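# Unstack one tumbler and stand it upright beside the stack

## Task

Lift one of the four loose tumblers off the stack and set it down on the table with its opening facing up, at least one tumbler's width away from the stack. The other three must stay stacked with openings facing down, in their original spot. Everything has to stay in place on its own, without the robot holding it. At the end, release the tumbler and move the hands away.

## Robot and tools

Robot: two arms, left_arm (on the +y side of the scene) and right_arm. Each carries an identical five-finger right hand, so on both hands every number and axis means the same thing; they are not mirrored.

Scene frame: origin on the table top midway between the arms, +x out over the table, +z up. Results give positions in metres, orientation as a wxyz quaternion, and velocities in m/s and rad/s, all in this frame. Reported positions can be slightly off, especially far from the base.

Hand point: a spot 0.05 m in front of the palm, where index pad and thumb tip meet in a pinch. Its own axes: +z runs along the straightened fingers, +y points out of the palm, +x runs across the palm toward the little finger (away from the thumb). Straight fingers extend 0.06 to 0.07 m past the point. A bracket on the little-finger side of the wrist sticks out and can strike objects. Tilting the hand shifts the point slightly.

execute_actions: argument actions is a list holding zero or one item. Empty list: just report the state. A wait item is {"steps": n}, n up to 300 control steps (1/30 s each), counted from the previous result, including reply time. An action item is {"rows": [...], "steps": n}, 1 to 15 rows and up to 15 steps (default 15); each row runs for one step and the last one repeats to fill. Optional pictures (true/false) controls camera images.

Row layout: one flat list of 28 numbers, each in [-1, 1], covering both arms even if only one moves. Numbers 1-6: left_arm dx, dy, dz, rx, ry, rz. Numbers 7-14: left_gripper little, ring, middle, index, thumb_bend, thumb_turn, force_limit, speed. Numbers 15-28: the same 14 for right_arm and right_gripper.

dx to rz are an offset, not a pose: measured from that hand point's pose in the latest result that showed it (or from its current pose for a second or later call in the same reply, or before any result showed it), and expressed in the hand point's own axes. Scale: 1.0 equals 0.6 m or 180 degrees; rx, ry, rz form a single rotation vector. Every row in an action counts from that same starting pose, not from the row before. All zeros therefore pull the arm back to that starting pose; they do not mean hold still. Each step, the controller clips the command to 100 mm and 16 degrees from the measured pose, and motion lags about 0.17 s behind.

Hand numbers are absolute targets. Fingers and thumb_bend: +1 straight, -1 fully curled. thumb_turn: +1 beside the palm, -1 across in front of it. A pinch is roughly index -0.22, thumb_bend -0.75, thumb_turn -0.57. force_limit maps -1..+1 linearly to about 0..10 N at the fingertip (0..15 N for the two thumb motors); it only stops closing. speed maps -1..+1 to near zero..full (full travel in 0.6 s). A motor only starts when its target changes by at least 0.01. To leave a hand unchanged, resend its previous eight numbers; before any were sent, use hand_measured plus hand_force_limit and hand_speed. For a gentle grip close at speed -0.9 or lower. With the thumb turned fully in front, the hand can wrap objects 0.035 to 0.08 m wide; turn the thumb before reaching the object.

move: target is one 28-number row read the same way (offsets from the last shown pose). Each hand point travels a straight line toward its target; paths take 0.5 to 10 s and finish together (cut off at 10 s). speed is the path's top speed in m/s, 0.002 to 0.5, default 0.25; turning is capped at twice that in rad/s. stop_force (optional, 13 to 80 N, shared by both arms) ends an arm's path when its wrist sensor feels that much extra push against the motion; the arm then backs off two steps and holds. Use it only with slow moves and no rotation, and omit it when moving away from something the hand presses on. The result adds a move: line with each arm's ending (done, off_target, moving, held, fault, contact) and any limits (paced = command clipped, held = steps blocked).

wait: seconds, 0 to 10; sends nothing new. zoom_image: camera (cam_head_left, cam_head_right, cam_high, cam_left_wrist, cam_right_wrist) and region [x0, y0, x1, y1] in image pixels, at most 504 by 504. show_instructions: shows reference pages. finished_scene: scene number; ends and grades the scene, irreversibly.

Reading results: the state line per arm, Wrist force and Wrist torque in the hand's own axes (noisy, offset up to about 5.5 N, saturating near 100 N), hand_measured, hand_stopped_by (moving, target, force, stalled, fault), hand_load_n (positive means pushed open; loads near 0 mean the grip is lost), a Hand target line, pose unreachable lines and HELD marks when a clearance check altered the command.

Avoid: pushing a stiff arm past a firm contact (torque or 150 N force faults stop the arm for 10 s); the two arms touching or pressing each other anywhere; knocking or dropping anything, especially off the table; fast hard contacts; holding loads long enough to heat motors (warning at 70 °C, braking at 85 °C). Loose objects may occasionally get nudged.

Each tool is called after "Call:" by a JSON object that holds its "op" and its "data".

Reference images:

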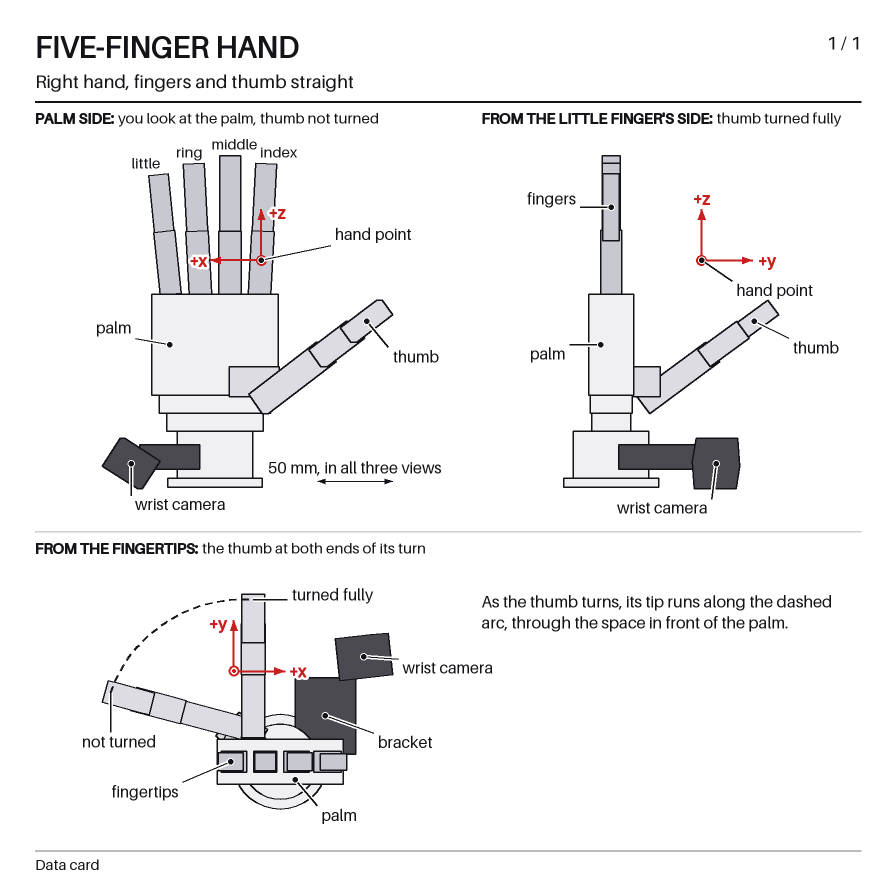

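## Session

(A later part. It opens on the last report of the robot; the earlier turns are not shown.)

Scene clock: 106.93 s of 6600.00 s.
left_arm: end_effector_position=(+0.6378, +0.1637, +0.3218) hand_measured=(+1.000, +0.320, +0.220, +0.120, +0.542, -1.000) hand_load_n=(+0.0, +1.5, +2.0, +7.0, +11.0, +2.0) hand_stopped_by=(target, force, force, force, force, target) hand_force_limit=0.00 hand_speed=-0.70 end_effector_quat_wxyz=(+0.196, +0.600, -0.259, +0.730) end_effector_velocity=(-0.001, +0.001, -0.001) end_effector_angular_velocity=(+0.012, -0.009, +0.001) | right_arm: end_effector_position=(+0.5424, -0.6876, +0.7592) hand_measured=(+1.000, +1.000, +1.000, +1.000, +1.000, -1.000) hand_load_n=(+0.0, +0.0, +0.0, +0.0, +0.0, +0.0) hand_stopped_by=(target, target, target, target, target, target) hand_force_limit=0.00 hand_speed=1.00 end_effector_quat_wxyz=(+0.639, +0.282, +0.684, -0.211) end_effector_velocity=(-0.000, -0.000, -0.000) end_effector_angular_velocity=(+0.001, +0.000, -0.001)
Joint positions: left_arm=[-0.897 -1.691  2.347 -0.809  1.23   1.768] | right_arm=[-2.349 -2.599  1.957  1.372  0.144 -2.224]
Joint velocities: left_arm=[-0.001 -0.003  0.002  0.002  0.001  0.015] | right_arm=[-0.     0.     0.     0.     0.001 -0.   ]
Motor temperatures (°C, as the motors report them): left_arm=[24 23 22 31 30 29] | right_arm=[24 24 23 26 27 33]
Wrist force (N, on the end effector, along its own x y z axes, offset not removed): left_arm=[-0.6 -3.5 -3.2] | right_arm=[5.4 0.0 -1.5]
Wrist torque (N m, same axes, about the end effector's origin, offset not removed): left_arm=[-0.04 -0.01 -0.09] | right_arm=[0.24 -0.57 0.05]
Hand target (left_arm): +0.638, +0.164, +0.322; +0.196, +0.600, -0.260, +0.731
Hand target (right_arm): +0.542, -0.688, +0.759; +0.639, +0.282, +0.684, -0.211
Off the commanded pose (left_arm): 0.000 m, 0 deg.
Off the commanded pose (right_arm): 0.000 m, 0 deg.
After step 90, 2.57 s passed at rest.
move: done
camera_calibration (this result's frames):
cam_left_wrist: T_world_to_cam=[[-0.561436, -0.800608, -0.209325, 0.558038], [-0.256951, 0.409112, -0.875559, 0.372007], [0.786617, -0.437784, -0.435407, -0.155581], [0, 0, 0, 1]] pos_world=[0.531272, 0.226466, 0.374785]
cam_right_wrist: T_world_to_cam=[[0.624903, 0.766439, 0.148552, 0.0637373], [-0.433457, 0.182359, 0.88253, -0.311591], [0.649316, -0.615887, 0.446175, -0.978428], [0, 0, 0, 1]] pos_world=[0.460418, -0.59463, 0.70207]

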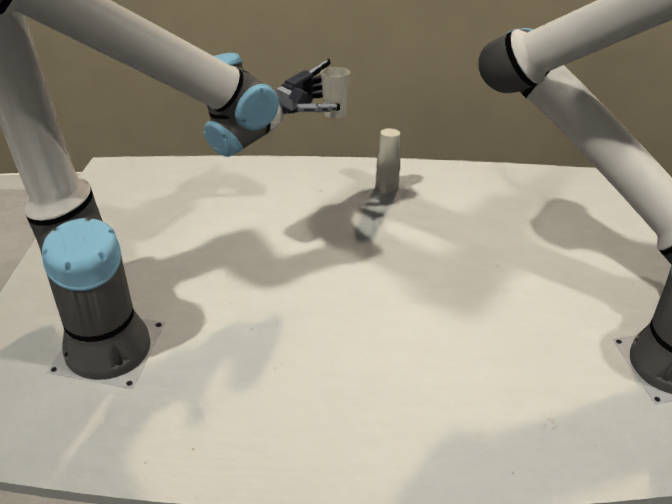

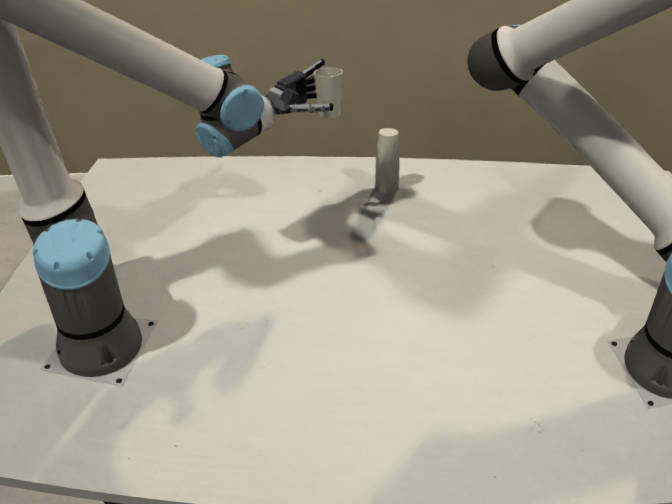

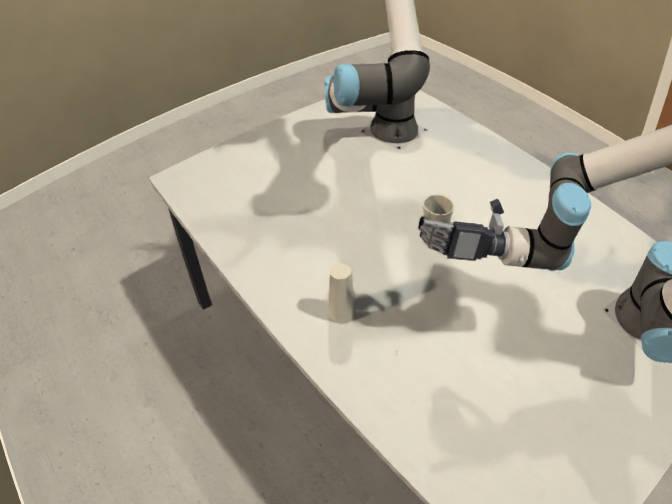

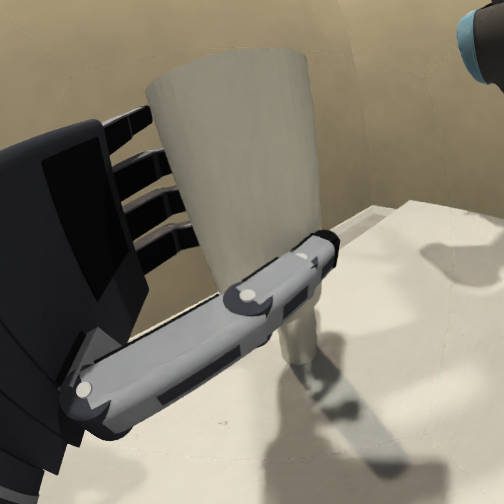

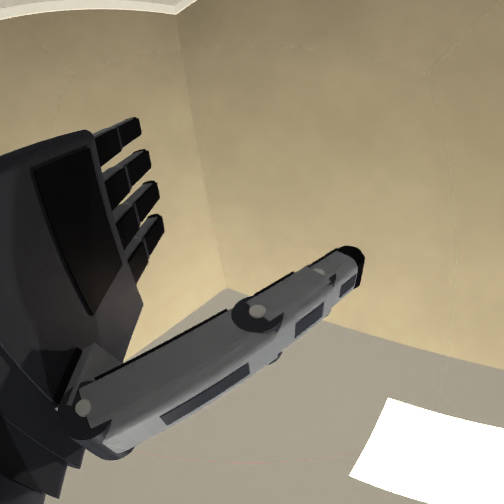

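Call:
{"op": "move", "data": {"target": [-0.41,0.057,-0.061,0,0,0,1,-1,-1,-1,-1,-1,0,-0.7, 0,0,0,0,0,0,1,1,1,1,1,-1,0,1], "speed": 0.15}}

Call:
{"op": "move", "data": {"target": [-0.1,0.014,-0.015,0,0,0,1,-1,-1,-1,-1,-1,0,-0.7, 0,0,0,0,0,0,1,1,1,1,1,-1,0,1], "speed": 0.008, "stop_force": 13}}

Scene clock: 115.70 s of 6600.00 s.
left_arm: end_effector_position=(+0.6383, +0.1654, +0.0709) hand_measured=(+1.000, +0.320, +0.220, +0.120, +0.542, -1.000) hand_load_n=(+0.0, +1.5, +2.0, +7.0, +11.0, +2.0) hand_stopped_by=(target, force, force, force, force, target) hand_force_limit=0.00 hand_speed=-0.70 end_effector_quat_wxyz=(+0.196, +0.601, -0.260, +0.730) end_effector_velocity=(+0.002, -0.002, -0.002) end_effector_angular_velocity=(-0.003, -0.003, +0.002) | right_arm: end_effector_position=(+0.5424, -0.6876, +0.7592) hand_measured=(+1.000, +1.000, +1.000, +1.000, +1.000, -1.000) hand_load_n=(+0.0, +0.0, +0.0, +0.0, +0.0, +0.0) hand_stopped_by=(target, target, target, target, target, target) hand_force_limit=0.00 hand_speed=1.00 end_effector_quat_wxyz=(+0.639, +0.282, +0.684, -0.211) end_effector_velocity=(+0.000, +0.000, +0.000) end_effector_angular_velocity=(+0.002, -0.003, +0.001)
Joint positions: left_arm=[-0.893 -1.167  2.494 -1.479  1.234  1.767] | right_arm=[-2.349 -2.599  1.957  1.372  0.144 -2.224]
Joint velocities: left_arm=[-0.     0.008 -0.003 -0.009 -0.002  0.002] | right_arm=[-0.     0.     0.     0.    -0.002  0.003]
Motor temperatures (°C, as the motors report them): left_arm=[24 23 22 31 30 29] | right_arm=[24 24 23 26 27 33]
Wrist force (N, on the end effector, along its own x y z axes, offset not removed): left_arm=[-0.1 -3.5 -1.6] | right_arm=[0.9 2.2 -1.2]
Wrist torque (N m, same axes, about the end effector's origin, offset not removed): left_arm=[-0.17 -0.13 -0.04] | right_arm=[0.81 0.15 -0.03]
Hand target (left_arm): +0.638, +0.165, +0.071; +0.196, +0.600, -0.259, +0.730
Hand target (right_arm): +0.542, -0.688, +0.759; +0.639, +0.282, +0.684, -0.211
Off the commanded pose (left_arm): 0.000 m, 0 deg.
Off the commanded pose (right_arm): 0.000 m, 0 deg.
After step 90, 3.53 s passed at rest.
move: done
camera_calibration (this result's frames):
cam_left_wrist: T_world_to_cam=[[-0.561491, -0.800563, -0.20935, 0.50722], [-0.257134, 0.409274, -0.87543, 0.15182], [0.786518, -0.437714, -0.435655, -0.264386], [0, 0, 0, 1]] pos_world=[0.531782, 0.2282, 0.123913]
cam_right_wrist: T_world_to_cam=[[0.624903, 0.766439, 0.148552, 0.0637372], [-0.433458, 0.182359, 0.88253, -0.311591], [0.649316, -0.615887, 0.446175, -0.978428], [0, 0, 0, 1]] pos_world=[0.460418, -0.59463, 0.70207]

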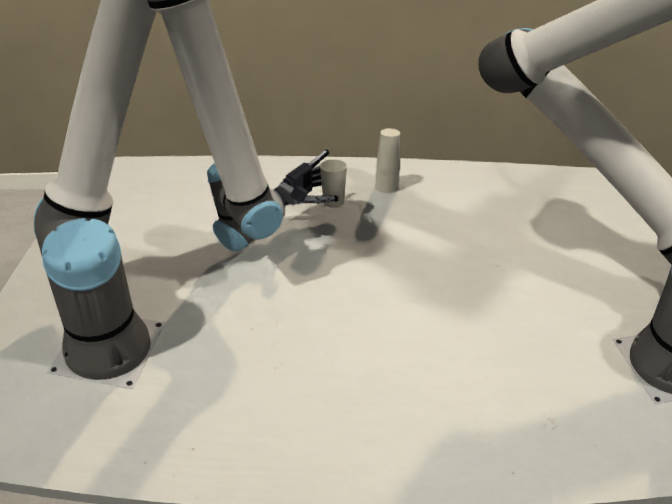

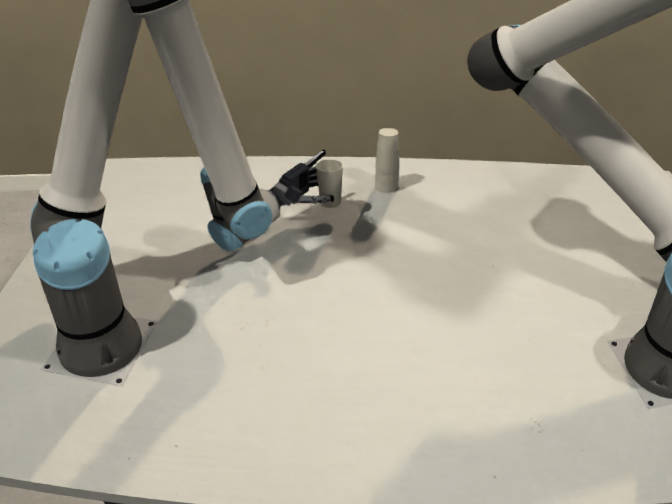

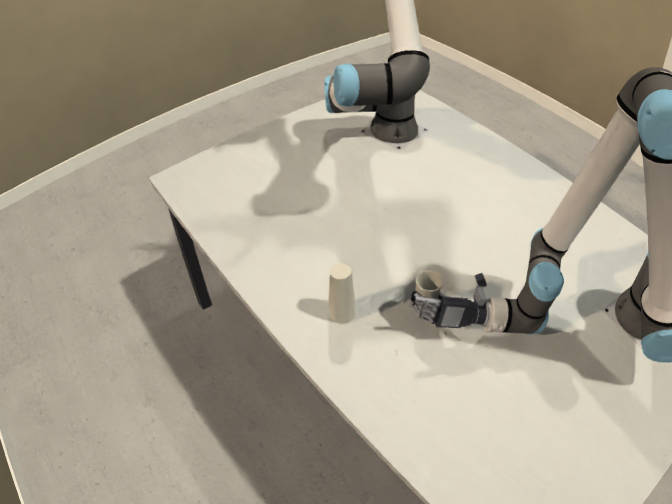

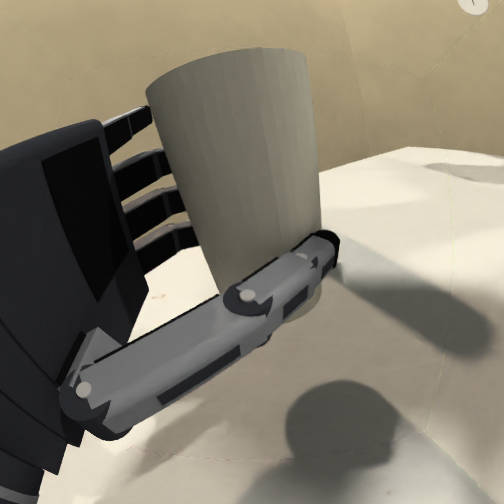

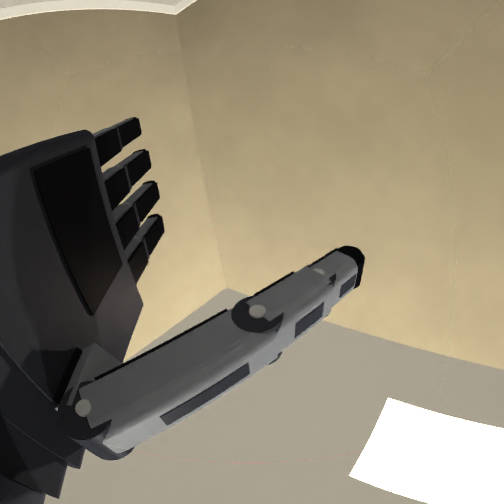

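Scene clock: 128.77 s of 6600.00 s.
left_arm: end_effector_position=(+0.6383, +0.1656, +0.0483) hand_measured=(+1.000, +0.320, +0.220, +0.120, +0.542, -1.000) hand_load_n=(+0.0, +1.5, +2.0, +7.0, +11.0, +2.0) hand_stopped_by=(target, force, force, force, force, target) hand_force_limit=0.00 hand_speed=-0.70 end_effector_quat_wxyz=(+0.196, +0.601, -0.259, +0.730) end_effector_velocity=(+0.001, +0.002, -0.000) end_effector_angular_velocity=(+0.001, +0.000, +0.001) | right_arm: end_effector_position=(+0.5424, -0.6876, +0.7592) hand_measured=(+1.000, +1.000, +1.000, +1.000, +1.000, -1.000) hand_load_n=(+0.0, +0.0, +0.0, +0.0, +0.0, +0.0) hand_stopped_by=(target, target, target, target, target, target) hand_force_limit=0.00 hand_speed=1.00 end_effector_quat_wxyz=(+0.639, +0.282, +0.684, -0.211) end_effector_velocity=(+0.000, +0.000, +0.000) end_effector_angular_velocity=(-0.000, -0.001, +0.001)
Joint positions: left_arm=[-0.893 -1.108  2.493 -1.539  1.234  1.767] | right_arm=[-2.349 -2.599  1.957  1.372  0.144 -2.224]
Joint velocities: left_arm=[ 0.003  0.     0.     0.     0.002 -0.   ] | right_arm=[ 0.    -0.     0.     0.    -0.001  0.   ]
Motor temperatures (°C, as the motors report them): left_arm=[24 23 22 31 30 29] | right_arm=[24 24 23 26 27 33]
Wrist force (N, on the end effector, along its own x y z axes, offset not removed): left_arm=[-2.1 0.4 -1.1] | right_arm=[4.4 3.6 -6.7]
Wrist torque (N m, same axes, about the end effector's origin, offset not removed): left_arm=[0.41 0.18 0.03] | right_arm=[1.15 -0.34 0.12]
Hand target (left_arm): +0.638, +0.166, +0.048; +0.196, +0.601, -0.259, +0.730
Hand target (right_arm): +0.542, -0.688, +0.759; +0.639, +0.282, +0.684, -0.211
Off the commanded pose (left_arm): 0.039 m, 0 deg.
Off the commanded pose (right_arm): 0.000 m, 0 deg.
FORCE FAULT: contact force on the left arm reached its limit, and that arm stopped for 10 seconds. The contact can be on any part of that arm, not only on its tool. That arm's remaining commands of this call were not run. That arm holds still and accepts commands again. Move the arm away from the contact; if what it grips holds it there, let go first. Pushing or pulling that hard again can fault the arm again.
move: fault (left_arm)
camera_calibration (this result's frames):
cam_left_wrist: T_world_to_cam=[[-0.561486, -0.800575, -0.209315, 0.502605], [-0.257106, 0.409217, -0.875464, 0.131944], [0.786531, -0.437745, -0.435602, -0.2742], [0, 0, 0, 1]] pos_world=[0.531796, 0.22835, 0.101273]
cam_right_wrist: T_world_to_cam=[[0.624903, 0.766439, 0.148552, 0.0637375], [-0.433458, 0.182359, 0.88253, -0.31159], [0.649316, -0.615887, 0.446176, -0.978428], [0, 0, 0, 1]] pos_world=[0.460418, -0.59463, 0.70207]

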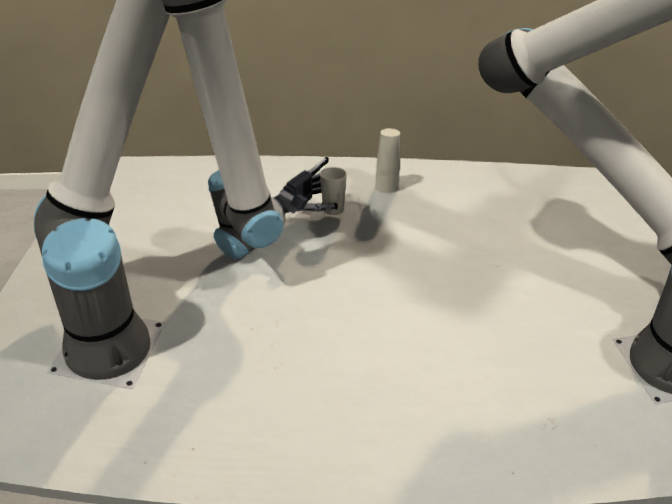

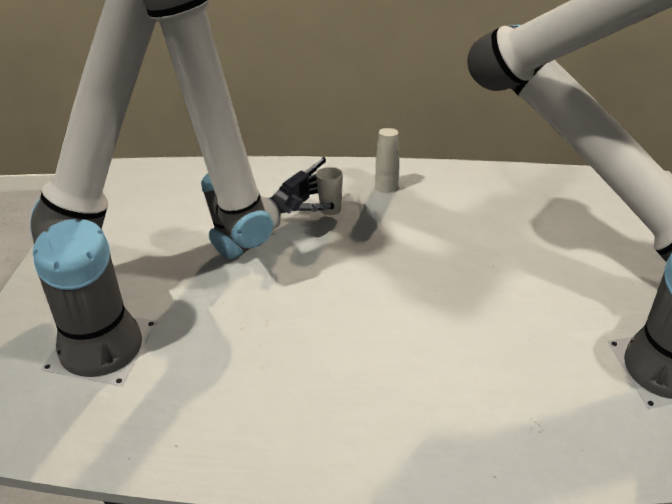

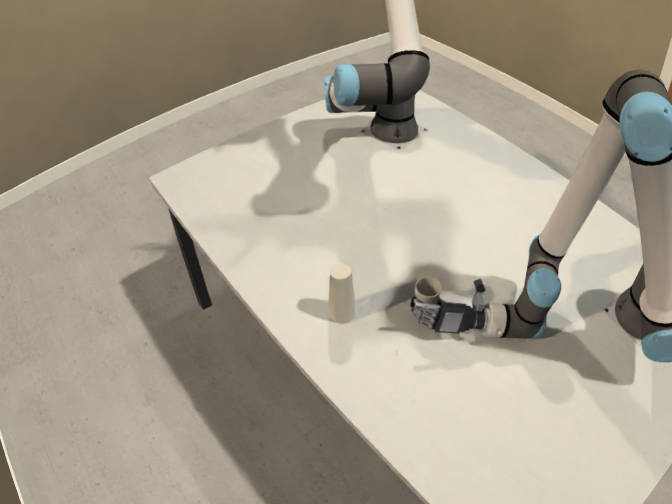

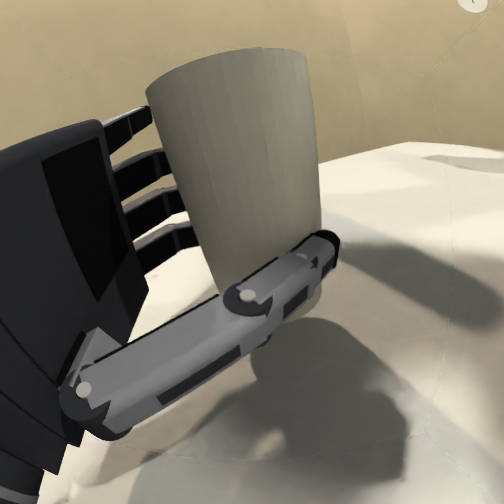

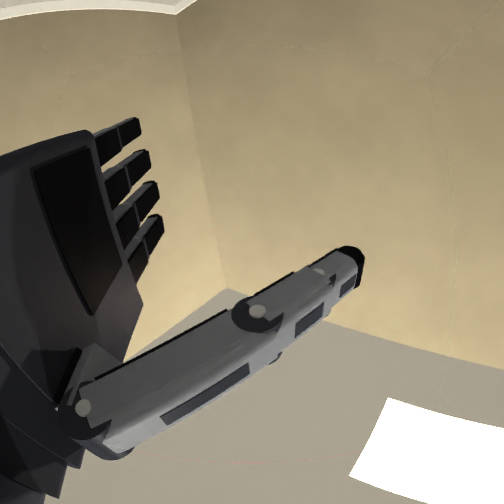

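Call:
{"op": "move", "data": {"target": [-0.025,0.003,-0.004,0,-0.035,0,1,-1,-1,-1,-1,-1,0,-0.7, 0,0,0,0,0,0,1,1,1,1,1,-1,0,1], "speed": 0.02}}

Call:
{"op": "move", "data": {"target": [0,0,0,0,0,0,1,1,1,1,1,-1,0,-0.6, 0,0,0,0,0,0,1,1,1,1,1,-1,0,1]}}

Scene clock: 135.57 s of 6600.00 s.
left_arm: end_effector_position=(+0.6384, +0.1660, +0.0331) hand_measured=(+1.000, +0.320, +0.220, +0.120, +0.542, -1.000) hand_load_n=(+0.0, +1.5, +2.0, +7.0, +11.0, +2.0) hand_stopped_by=(target, force, force, force, force, target) hand_force_limit=0.00 hand_speed=-0.70 end_effector_quat_wxyz=(+0.182, +0.639, -0.270, +0.697) end_effector_velocity=(+0.000, -0.000, -0.001) end_effector_angular_velocity=(+0.005, +0.007, +0.002) | right_arm: end_effector_position=(+0.5424, -0.6876, +0.7592) hand_measured=(+1.000, +1.000, +1.000, +1.000, +1.000, -1.000) hand_load_n=(+0.0, +0.0, +0.0, +0.0, +0.0, +0.0) hand_stopped_by=(target, target, target, target, target, target) hand_force_limit=0.00 hand_speed=1.00 end_effector_quat_wxyz=(+0.639, +0.282, +0.684, -0.211) end_effector_velocity=(+0.000, -0.000, -0.000) end_effector_angular_velocity=(-0.001, +0.001, -0.001)
Joint positions: left_arm=[-0.902 -1.139  2.469 -1.369  1.206  1.728] | right_arm=[-2.349 -2.599  1.957  1.372  0.144 -2.224]
Joint velocities: left_arm=[-0.    -0.003 -0.003  0.015 -0.002 -0.003] | right_arm=[-0.    -0.    -0.     0.     0.001 -0.001]
Motor temperatures (°C, as the motors report them): left_arm=[24 23 22 31 30 29] | right_arm=[24 24 23 26 27 33]
Wrist force (N, on the end effector, along its own x y z axes, offset not removed): left_arm=[-2.7 -2.2 -2.5] | right_arm=[4.0 -2.5 3.1]
Wrist torque (N m, same axes, about the end effector's origin, offset not removed): left_arm=[0.13 0.35 -0.14] | right_arm=[-0.42 -0.72 -0.29]
Hand target (left_arm): +0.638, +0.166, +0.033; +0.182, +0.640, -0.270, +0.696
Hand target (right_arm): +0.542, -0.688, +0.759; +0.639, +0.282, +0.684, -0.211
Off the commanded pose (left_arm): 0.000 m, 0 deg.
Off the commanded pose (right_arm): 0.000 m, 0 deg.
After step 90, 0.83 s passed at rest.
move: done
camera_calibration (this result's frames):
cam_left_wrist: T_world_to_cam=[[-0.567236, -0.795575, -0.212845, 0.50276], [-0.336845, 0.459965, -0.821564, 0.159218], [0.751517, -0.394325, -0.528895, -0.262454], [0, 0, 0, 1]] pos_world=[0.536055, 0.223256, 0.0990071]
cam_right_wrist: T_world_to_cam=[[0.624903, 0.766439, 0.148552, 0.0637373], [-0.433457, 0.182359, 0.88253, -0.311591], [0.649316, -0.615887, 0.446175, -0.978428], [0, 0, 0, 1]] pos_world=[0.460418, -0.59463, 0.70207]

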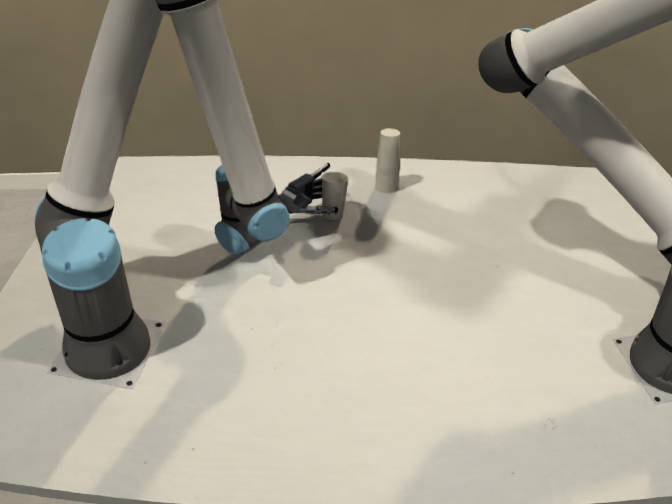

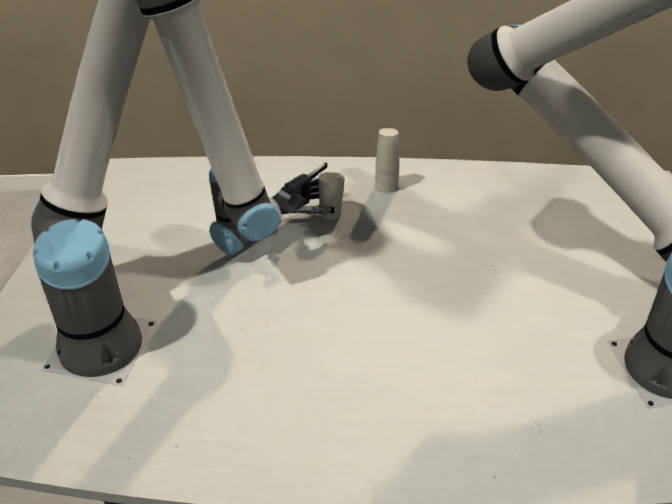

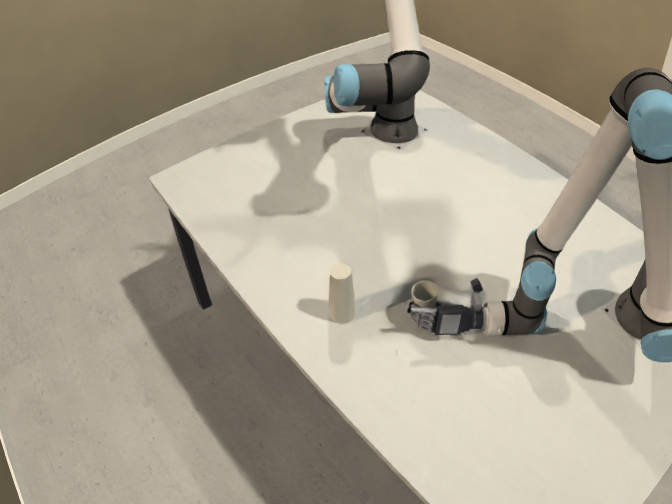

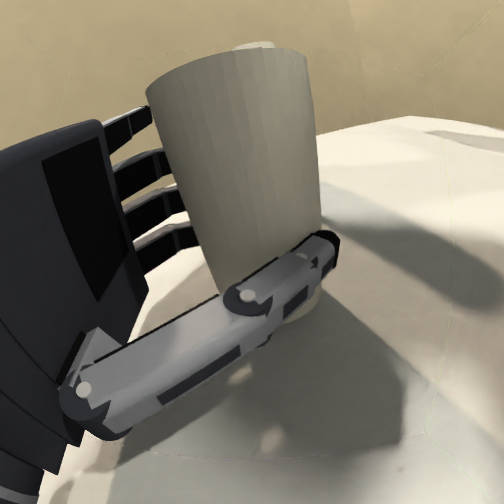

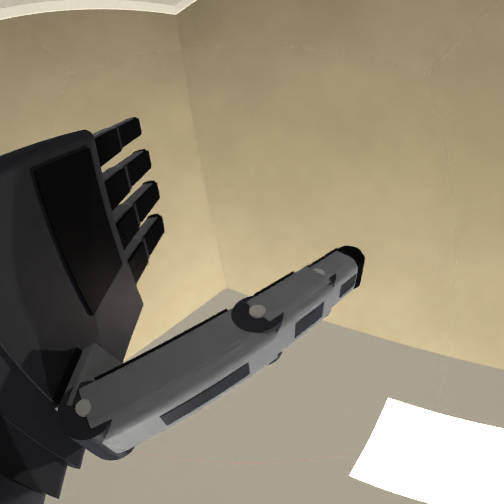

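Scene clock: 137.17 s of 6600.00 s.
left_arm: end_effector_position=(+0.6384, +0.1660, +0.0331) hand_measured=(+1.000, +1.000, +1.000, +1.000, +1.000, -1.000) hand_load_n=(+0.0, +0.0, +0.0, +0.0, +0.0, +0.0) hand_stopped_by=(target, target, target, target, target, target) hand_force_limit=0.00 hand_speed=-0.60 end_effector_quat_wxyz=(+0.182, +0.639, -0.270, +0.697) end_effector_velocity=(+0.000, -0.001, +0.000) end_effector_angular_velocity=(-0.001, -0.000, -0.001) | right_arm: end_effector_position=(+0.5424, -0.6876, +0.7592) hand_measured=(+1.000, +1.000, +1.000, +1.000, +1.000, -1.000) hand_load_n=(+0.0, +0.0, +0.0, +0.0, +0.0, +0.0) hand_stopped_by=(target, target, target, target, target, target) hand_force_limit=0.00 hand_speed=1.00 end_effector_quat_wxyz=(+0.639, +0.282, +0.684, -0.211) end_effector_velocity=(-0.000, -0.000, -0.000) end_effector_angular_velocity=(+0.001, -0.001, -0.000)
Joint positions: left_arm=[-0.902 -1.139  2.469 -1.369  1.206  1.728] | right_arm=[-2.349 -2.599  1.957  1.372  0.144 -2.224]
Joint velocities: left_arm=[-0.001  0.    -0.001  0.001 -0.    -0.   ] | right_arm=[ 0.    -0.     0.     0.     0.     0.001]
Motor temperatures (°C, as the motors report them): left_arm=[24 23 22 31 30 29] | right_arm=[24 24 23 26 27 33]
Wrist force (N, on the end effector, along its own x y z axes, offset not removed): left_arm=[-0.4 -3.8 -2.6] | right_arm=[1.5 3.1 -0.4]
Wrist torque (N m, same axes, about the end effector's origin, offset not removed): left_arm=[-0.08 0.06 -0.06] | right_arm=[0.85 -0.06 -0.19]
Hand target (left_arm): +0.638, +0.166, +0.033; +0.182, +0.639, -0.270, +0.697
Hand target (right_arm): +0.542, -0.688, +0.759; +0.639, +0.282, +0.684, -0.211
Off the commanded pose (left_arm): 0.000 m, 0 deg.
Off the commanded pose (right_arm): 0.000 m, 0 deg.
move: done
camera_calibration (this result's frames):
cam_left_wrist: T_world_to_cam=[[-0.567248, -0.795567, -0.212844, 0.502754], [-0.336837, 0.459968, -0.821566, 0.159216], [0.751512, -0.394338, -0.528893, -0.262447], [0, 0, 0, 1]] pos_world=[0.536048, 0.223247, 0.0990084]
cam_right_wrist: T_world_to_cam=[[0.624903, 0.766439, 0.148552, 0.0637375], [-0.433457, 0.182359, 0.88253, -0.31159], [0.649316, -0.615887, 0.446175, -0.978428], [0, 0, 0, 1]] pos_world=[0.460418, -0.59463, 0.70207]

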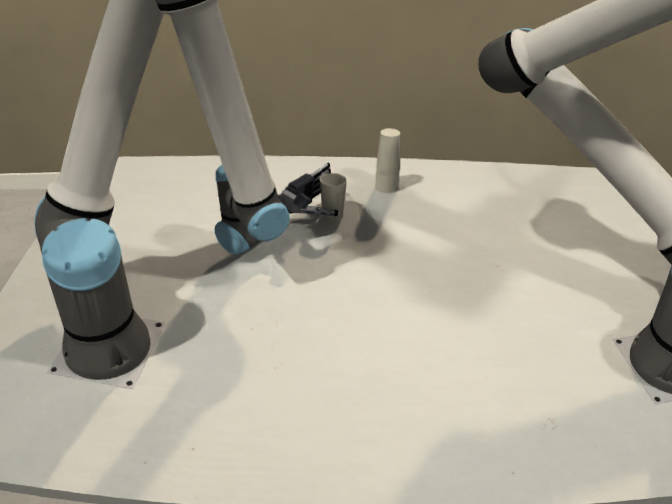

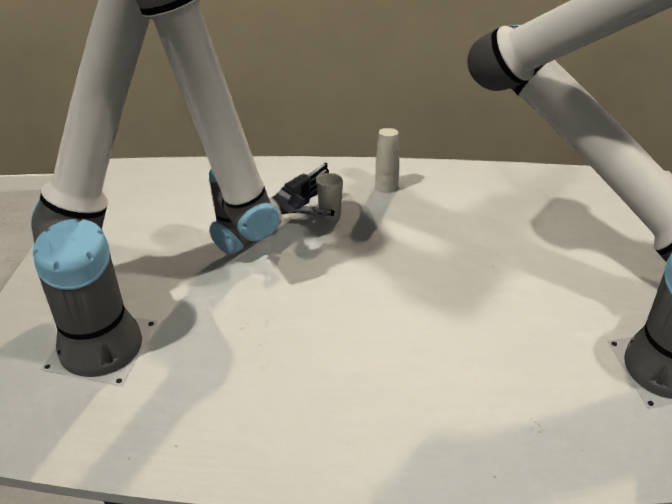

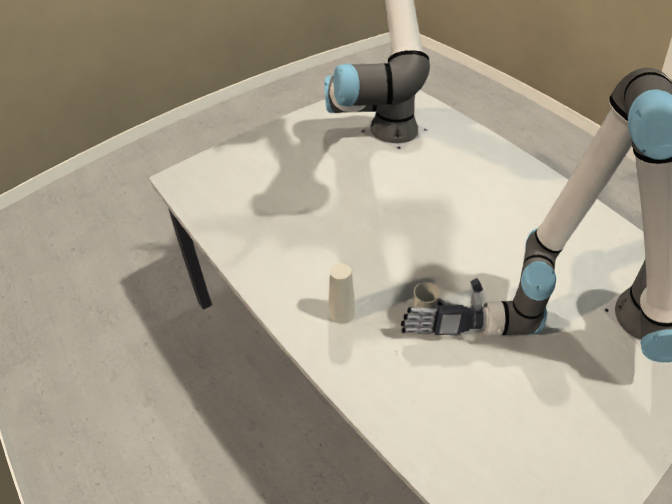

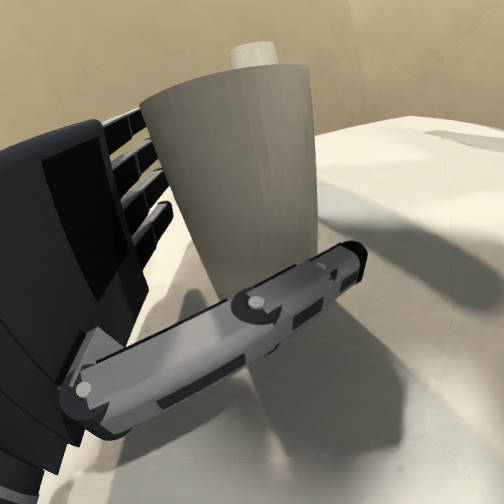

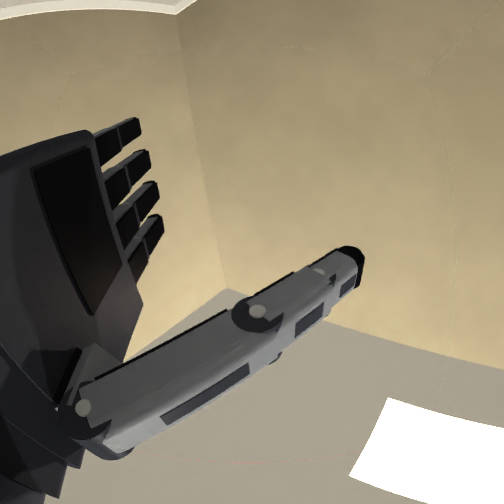

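Retreat along −z with some lift.

Call:
{"op": "move", "data": {"target": [0.08,-0.02,-0.3,0,0,0,1,1,1,1,1,-1,0,-0.6, 0,0,0,0,0,0,1,1,1,1,1,-1,0,1], "speed": 0.1}}

Call:
{"op": "finished_scene", "data": {"scene": 1}}

Scene clock: 142.47 s of 6600.00 s.
left_arm: end_effector_position=(+0.4975, +0.2804, +0.0758) hand_measured=(+1.000, +1.000, +1.000, +1.000, +1.000, -1.000) hand_load_n=(+0.0, +0.0, +0.0, +0.0, +0.0, +0.0) hand_stopped_by=(target, target, target, target, target, target) hand_force_limit=0.00 hand_speed=-0.60 end_effector_quat_wxyz=(+0.182, +0.639, -0.270, +0.697) end_effector_velocity=(-0.002, -0.000, +0.001) end_effector_angular_velocity=(-0.001, +0.000, -0.001) | right_arm: end_effector_position=(+0.5424, -0.6876, +0.7592) hand_measured=(+1.000, +1.000, +1.000, +1.000, +1.000, -1.000) hand_load_n=(+0.0, +0.0, +0.0, +0.0, +0.0, +0.0) hand_stopped_by=(target, target, target, target, target, target) hand_force_limit=0.00 hand_speed=1.00 end_effector_quat_wxyz=(+0.639, +0.282, +0.684, -0.211) end_effector_velocity=(-0.000, -0.000, -0.000) end_effector_angular_velocity=(+0.001, -0.001, +0.000)
Joint positions: left_arm=[-1.193 -1.438  2.838 -1.446  0.915  1.743] | right_arm=[-2.349 -2.599  1.957  1.372  0.144 -2.224]
Joint velocities: left_arm=[-0.012 -0.008  0.004  0.003 -0.011  0.   ] | right_arm=[-0.     0.     0.001  0.    -0.     0.   ]
Motor temperatures (°C, as the motors report them): left_arm=[24 23 22 31 30 29] | right_arm=[24 24 23 26 27 33]
Wrist force (N, on the end effector, along its own x y z axes, offset not removed): left_arm=[-2.8 -4.1 -3.2] | right_arm=[1.4 -2.0 -1.8]
Wrist torque (N m, same axes, about the end effector's origin, offset not removed): left_arm=[-0.24 0.47 -0.15] | right_arm=[-0.15 -0.06 -0.18]
Hand target (left_arm): +0.497, +0.280, +0.076; +0.182, +0.639, -0.270, +0.697
Hand target (right_arm): +0.542, -0.688, +0.759; +0.639, +0.282, +0.684, -0.211
Off the commanded pose (left_arm): 0.000 m, 0 deg.
Off the commanded pose (right_arm): 0.000 m, 0 deg.
move: done
camera_calibration (this result's frames):
cam_left_wrist: T_world_to_cam=[[-0.567412, -0.795474, -0.212753, 0.522941], [-0.336769, 0.459958, -0.8216, 0.0941689], [0.751419, -0.394537, -0.528876, -0.0887502], [0, 0, 0, 1]] pos_world=[0.395125, 0.337658, 0.141689]
cam_right_wrist: T_world_to_cam=[[0.624903, 0.766439, 0.148552, 0.0637375], [-0.433458, 0.182359, 0.88253, -0.31159], [0.649316, -0.615887, 0.446175, -0.978428], [0, 0, 0, 1]] pos_world=[0.460418, -0.59463, 0.70207]

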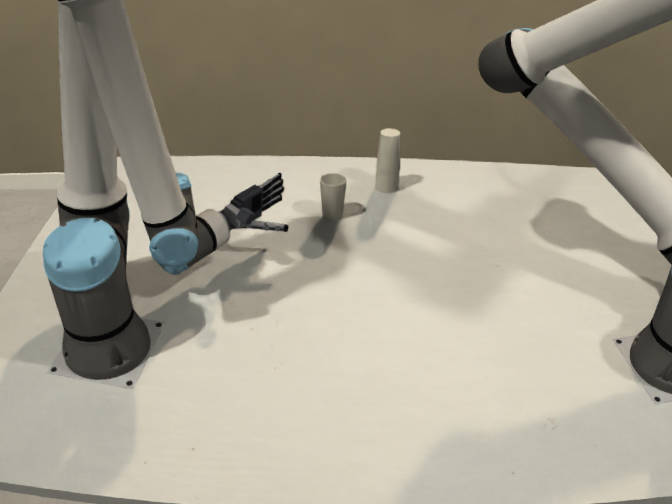

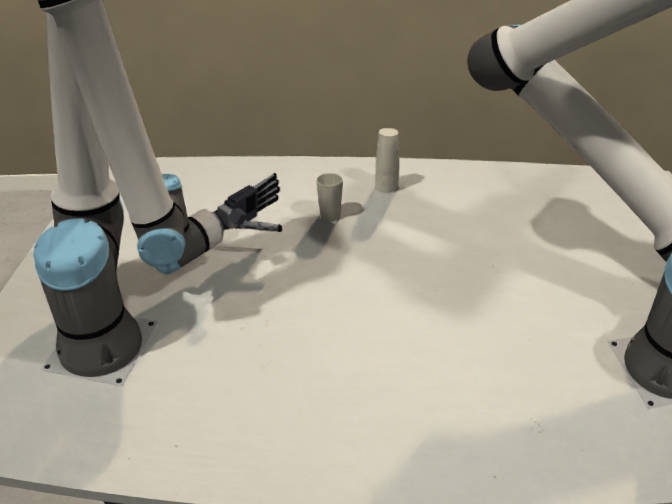

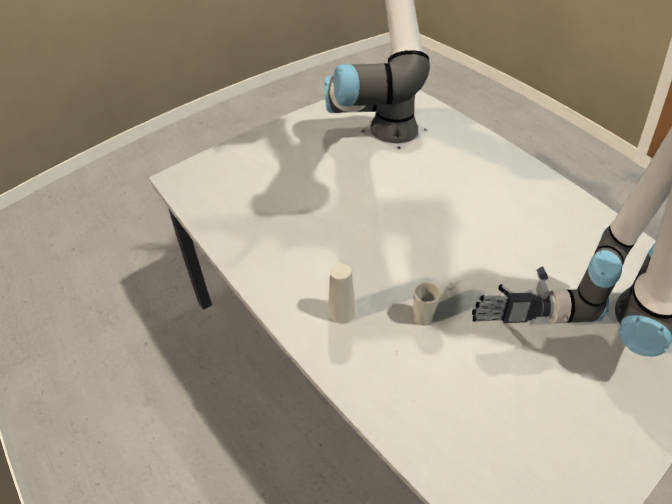

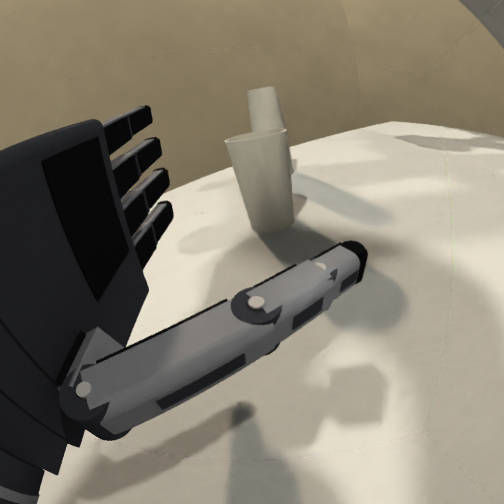

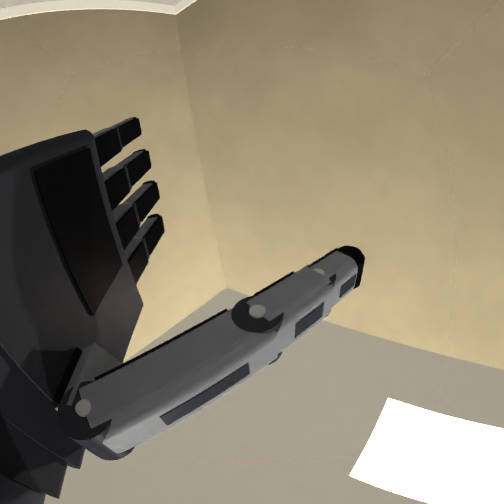

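The scene is finished: the task was done.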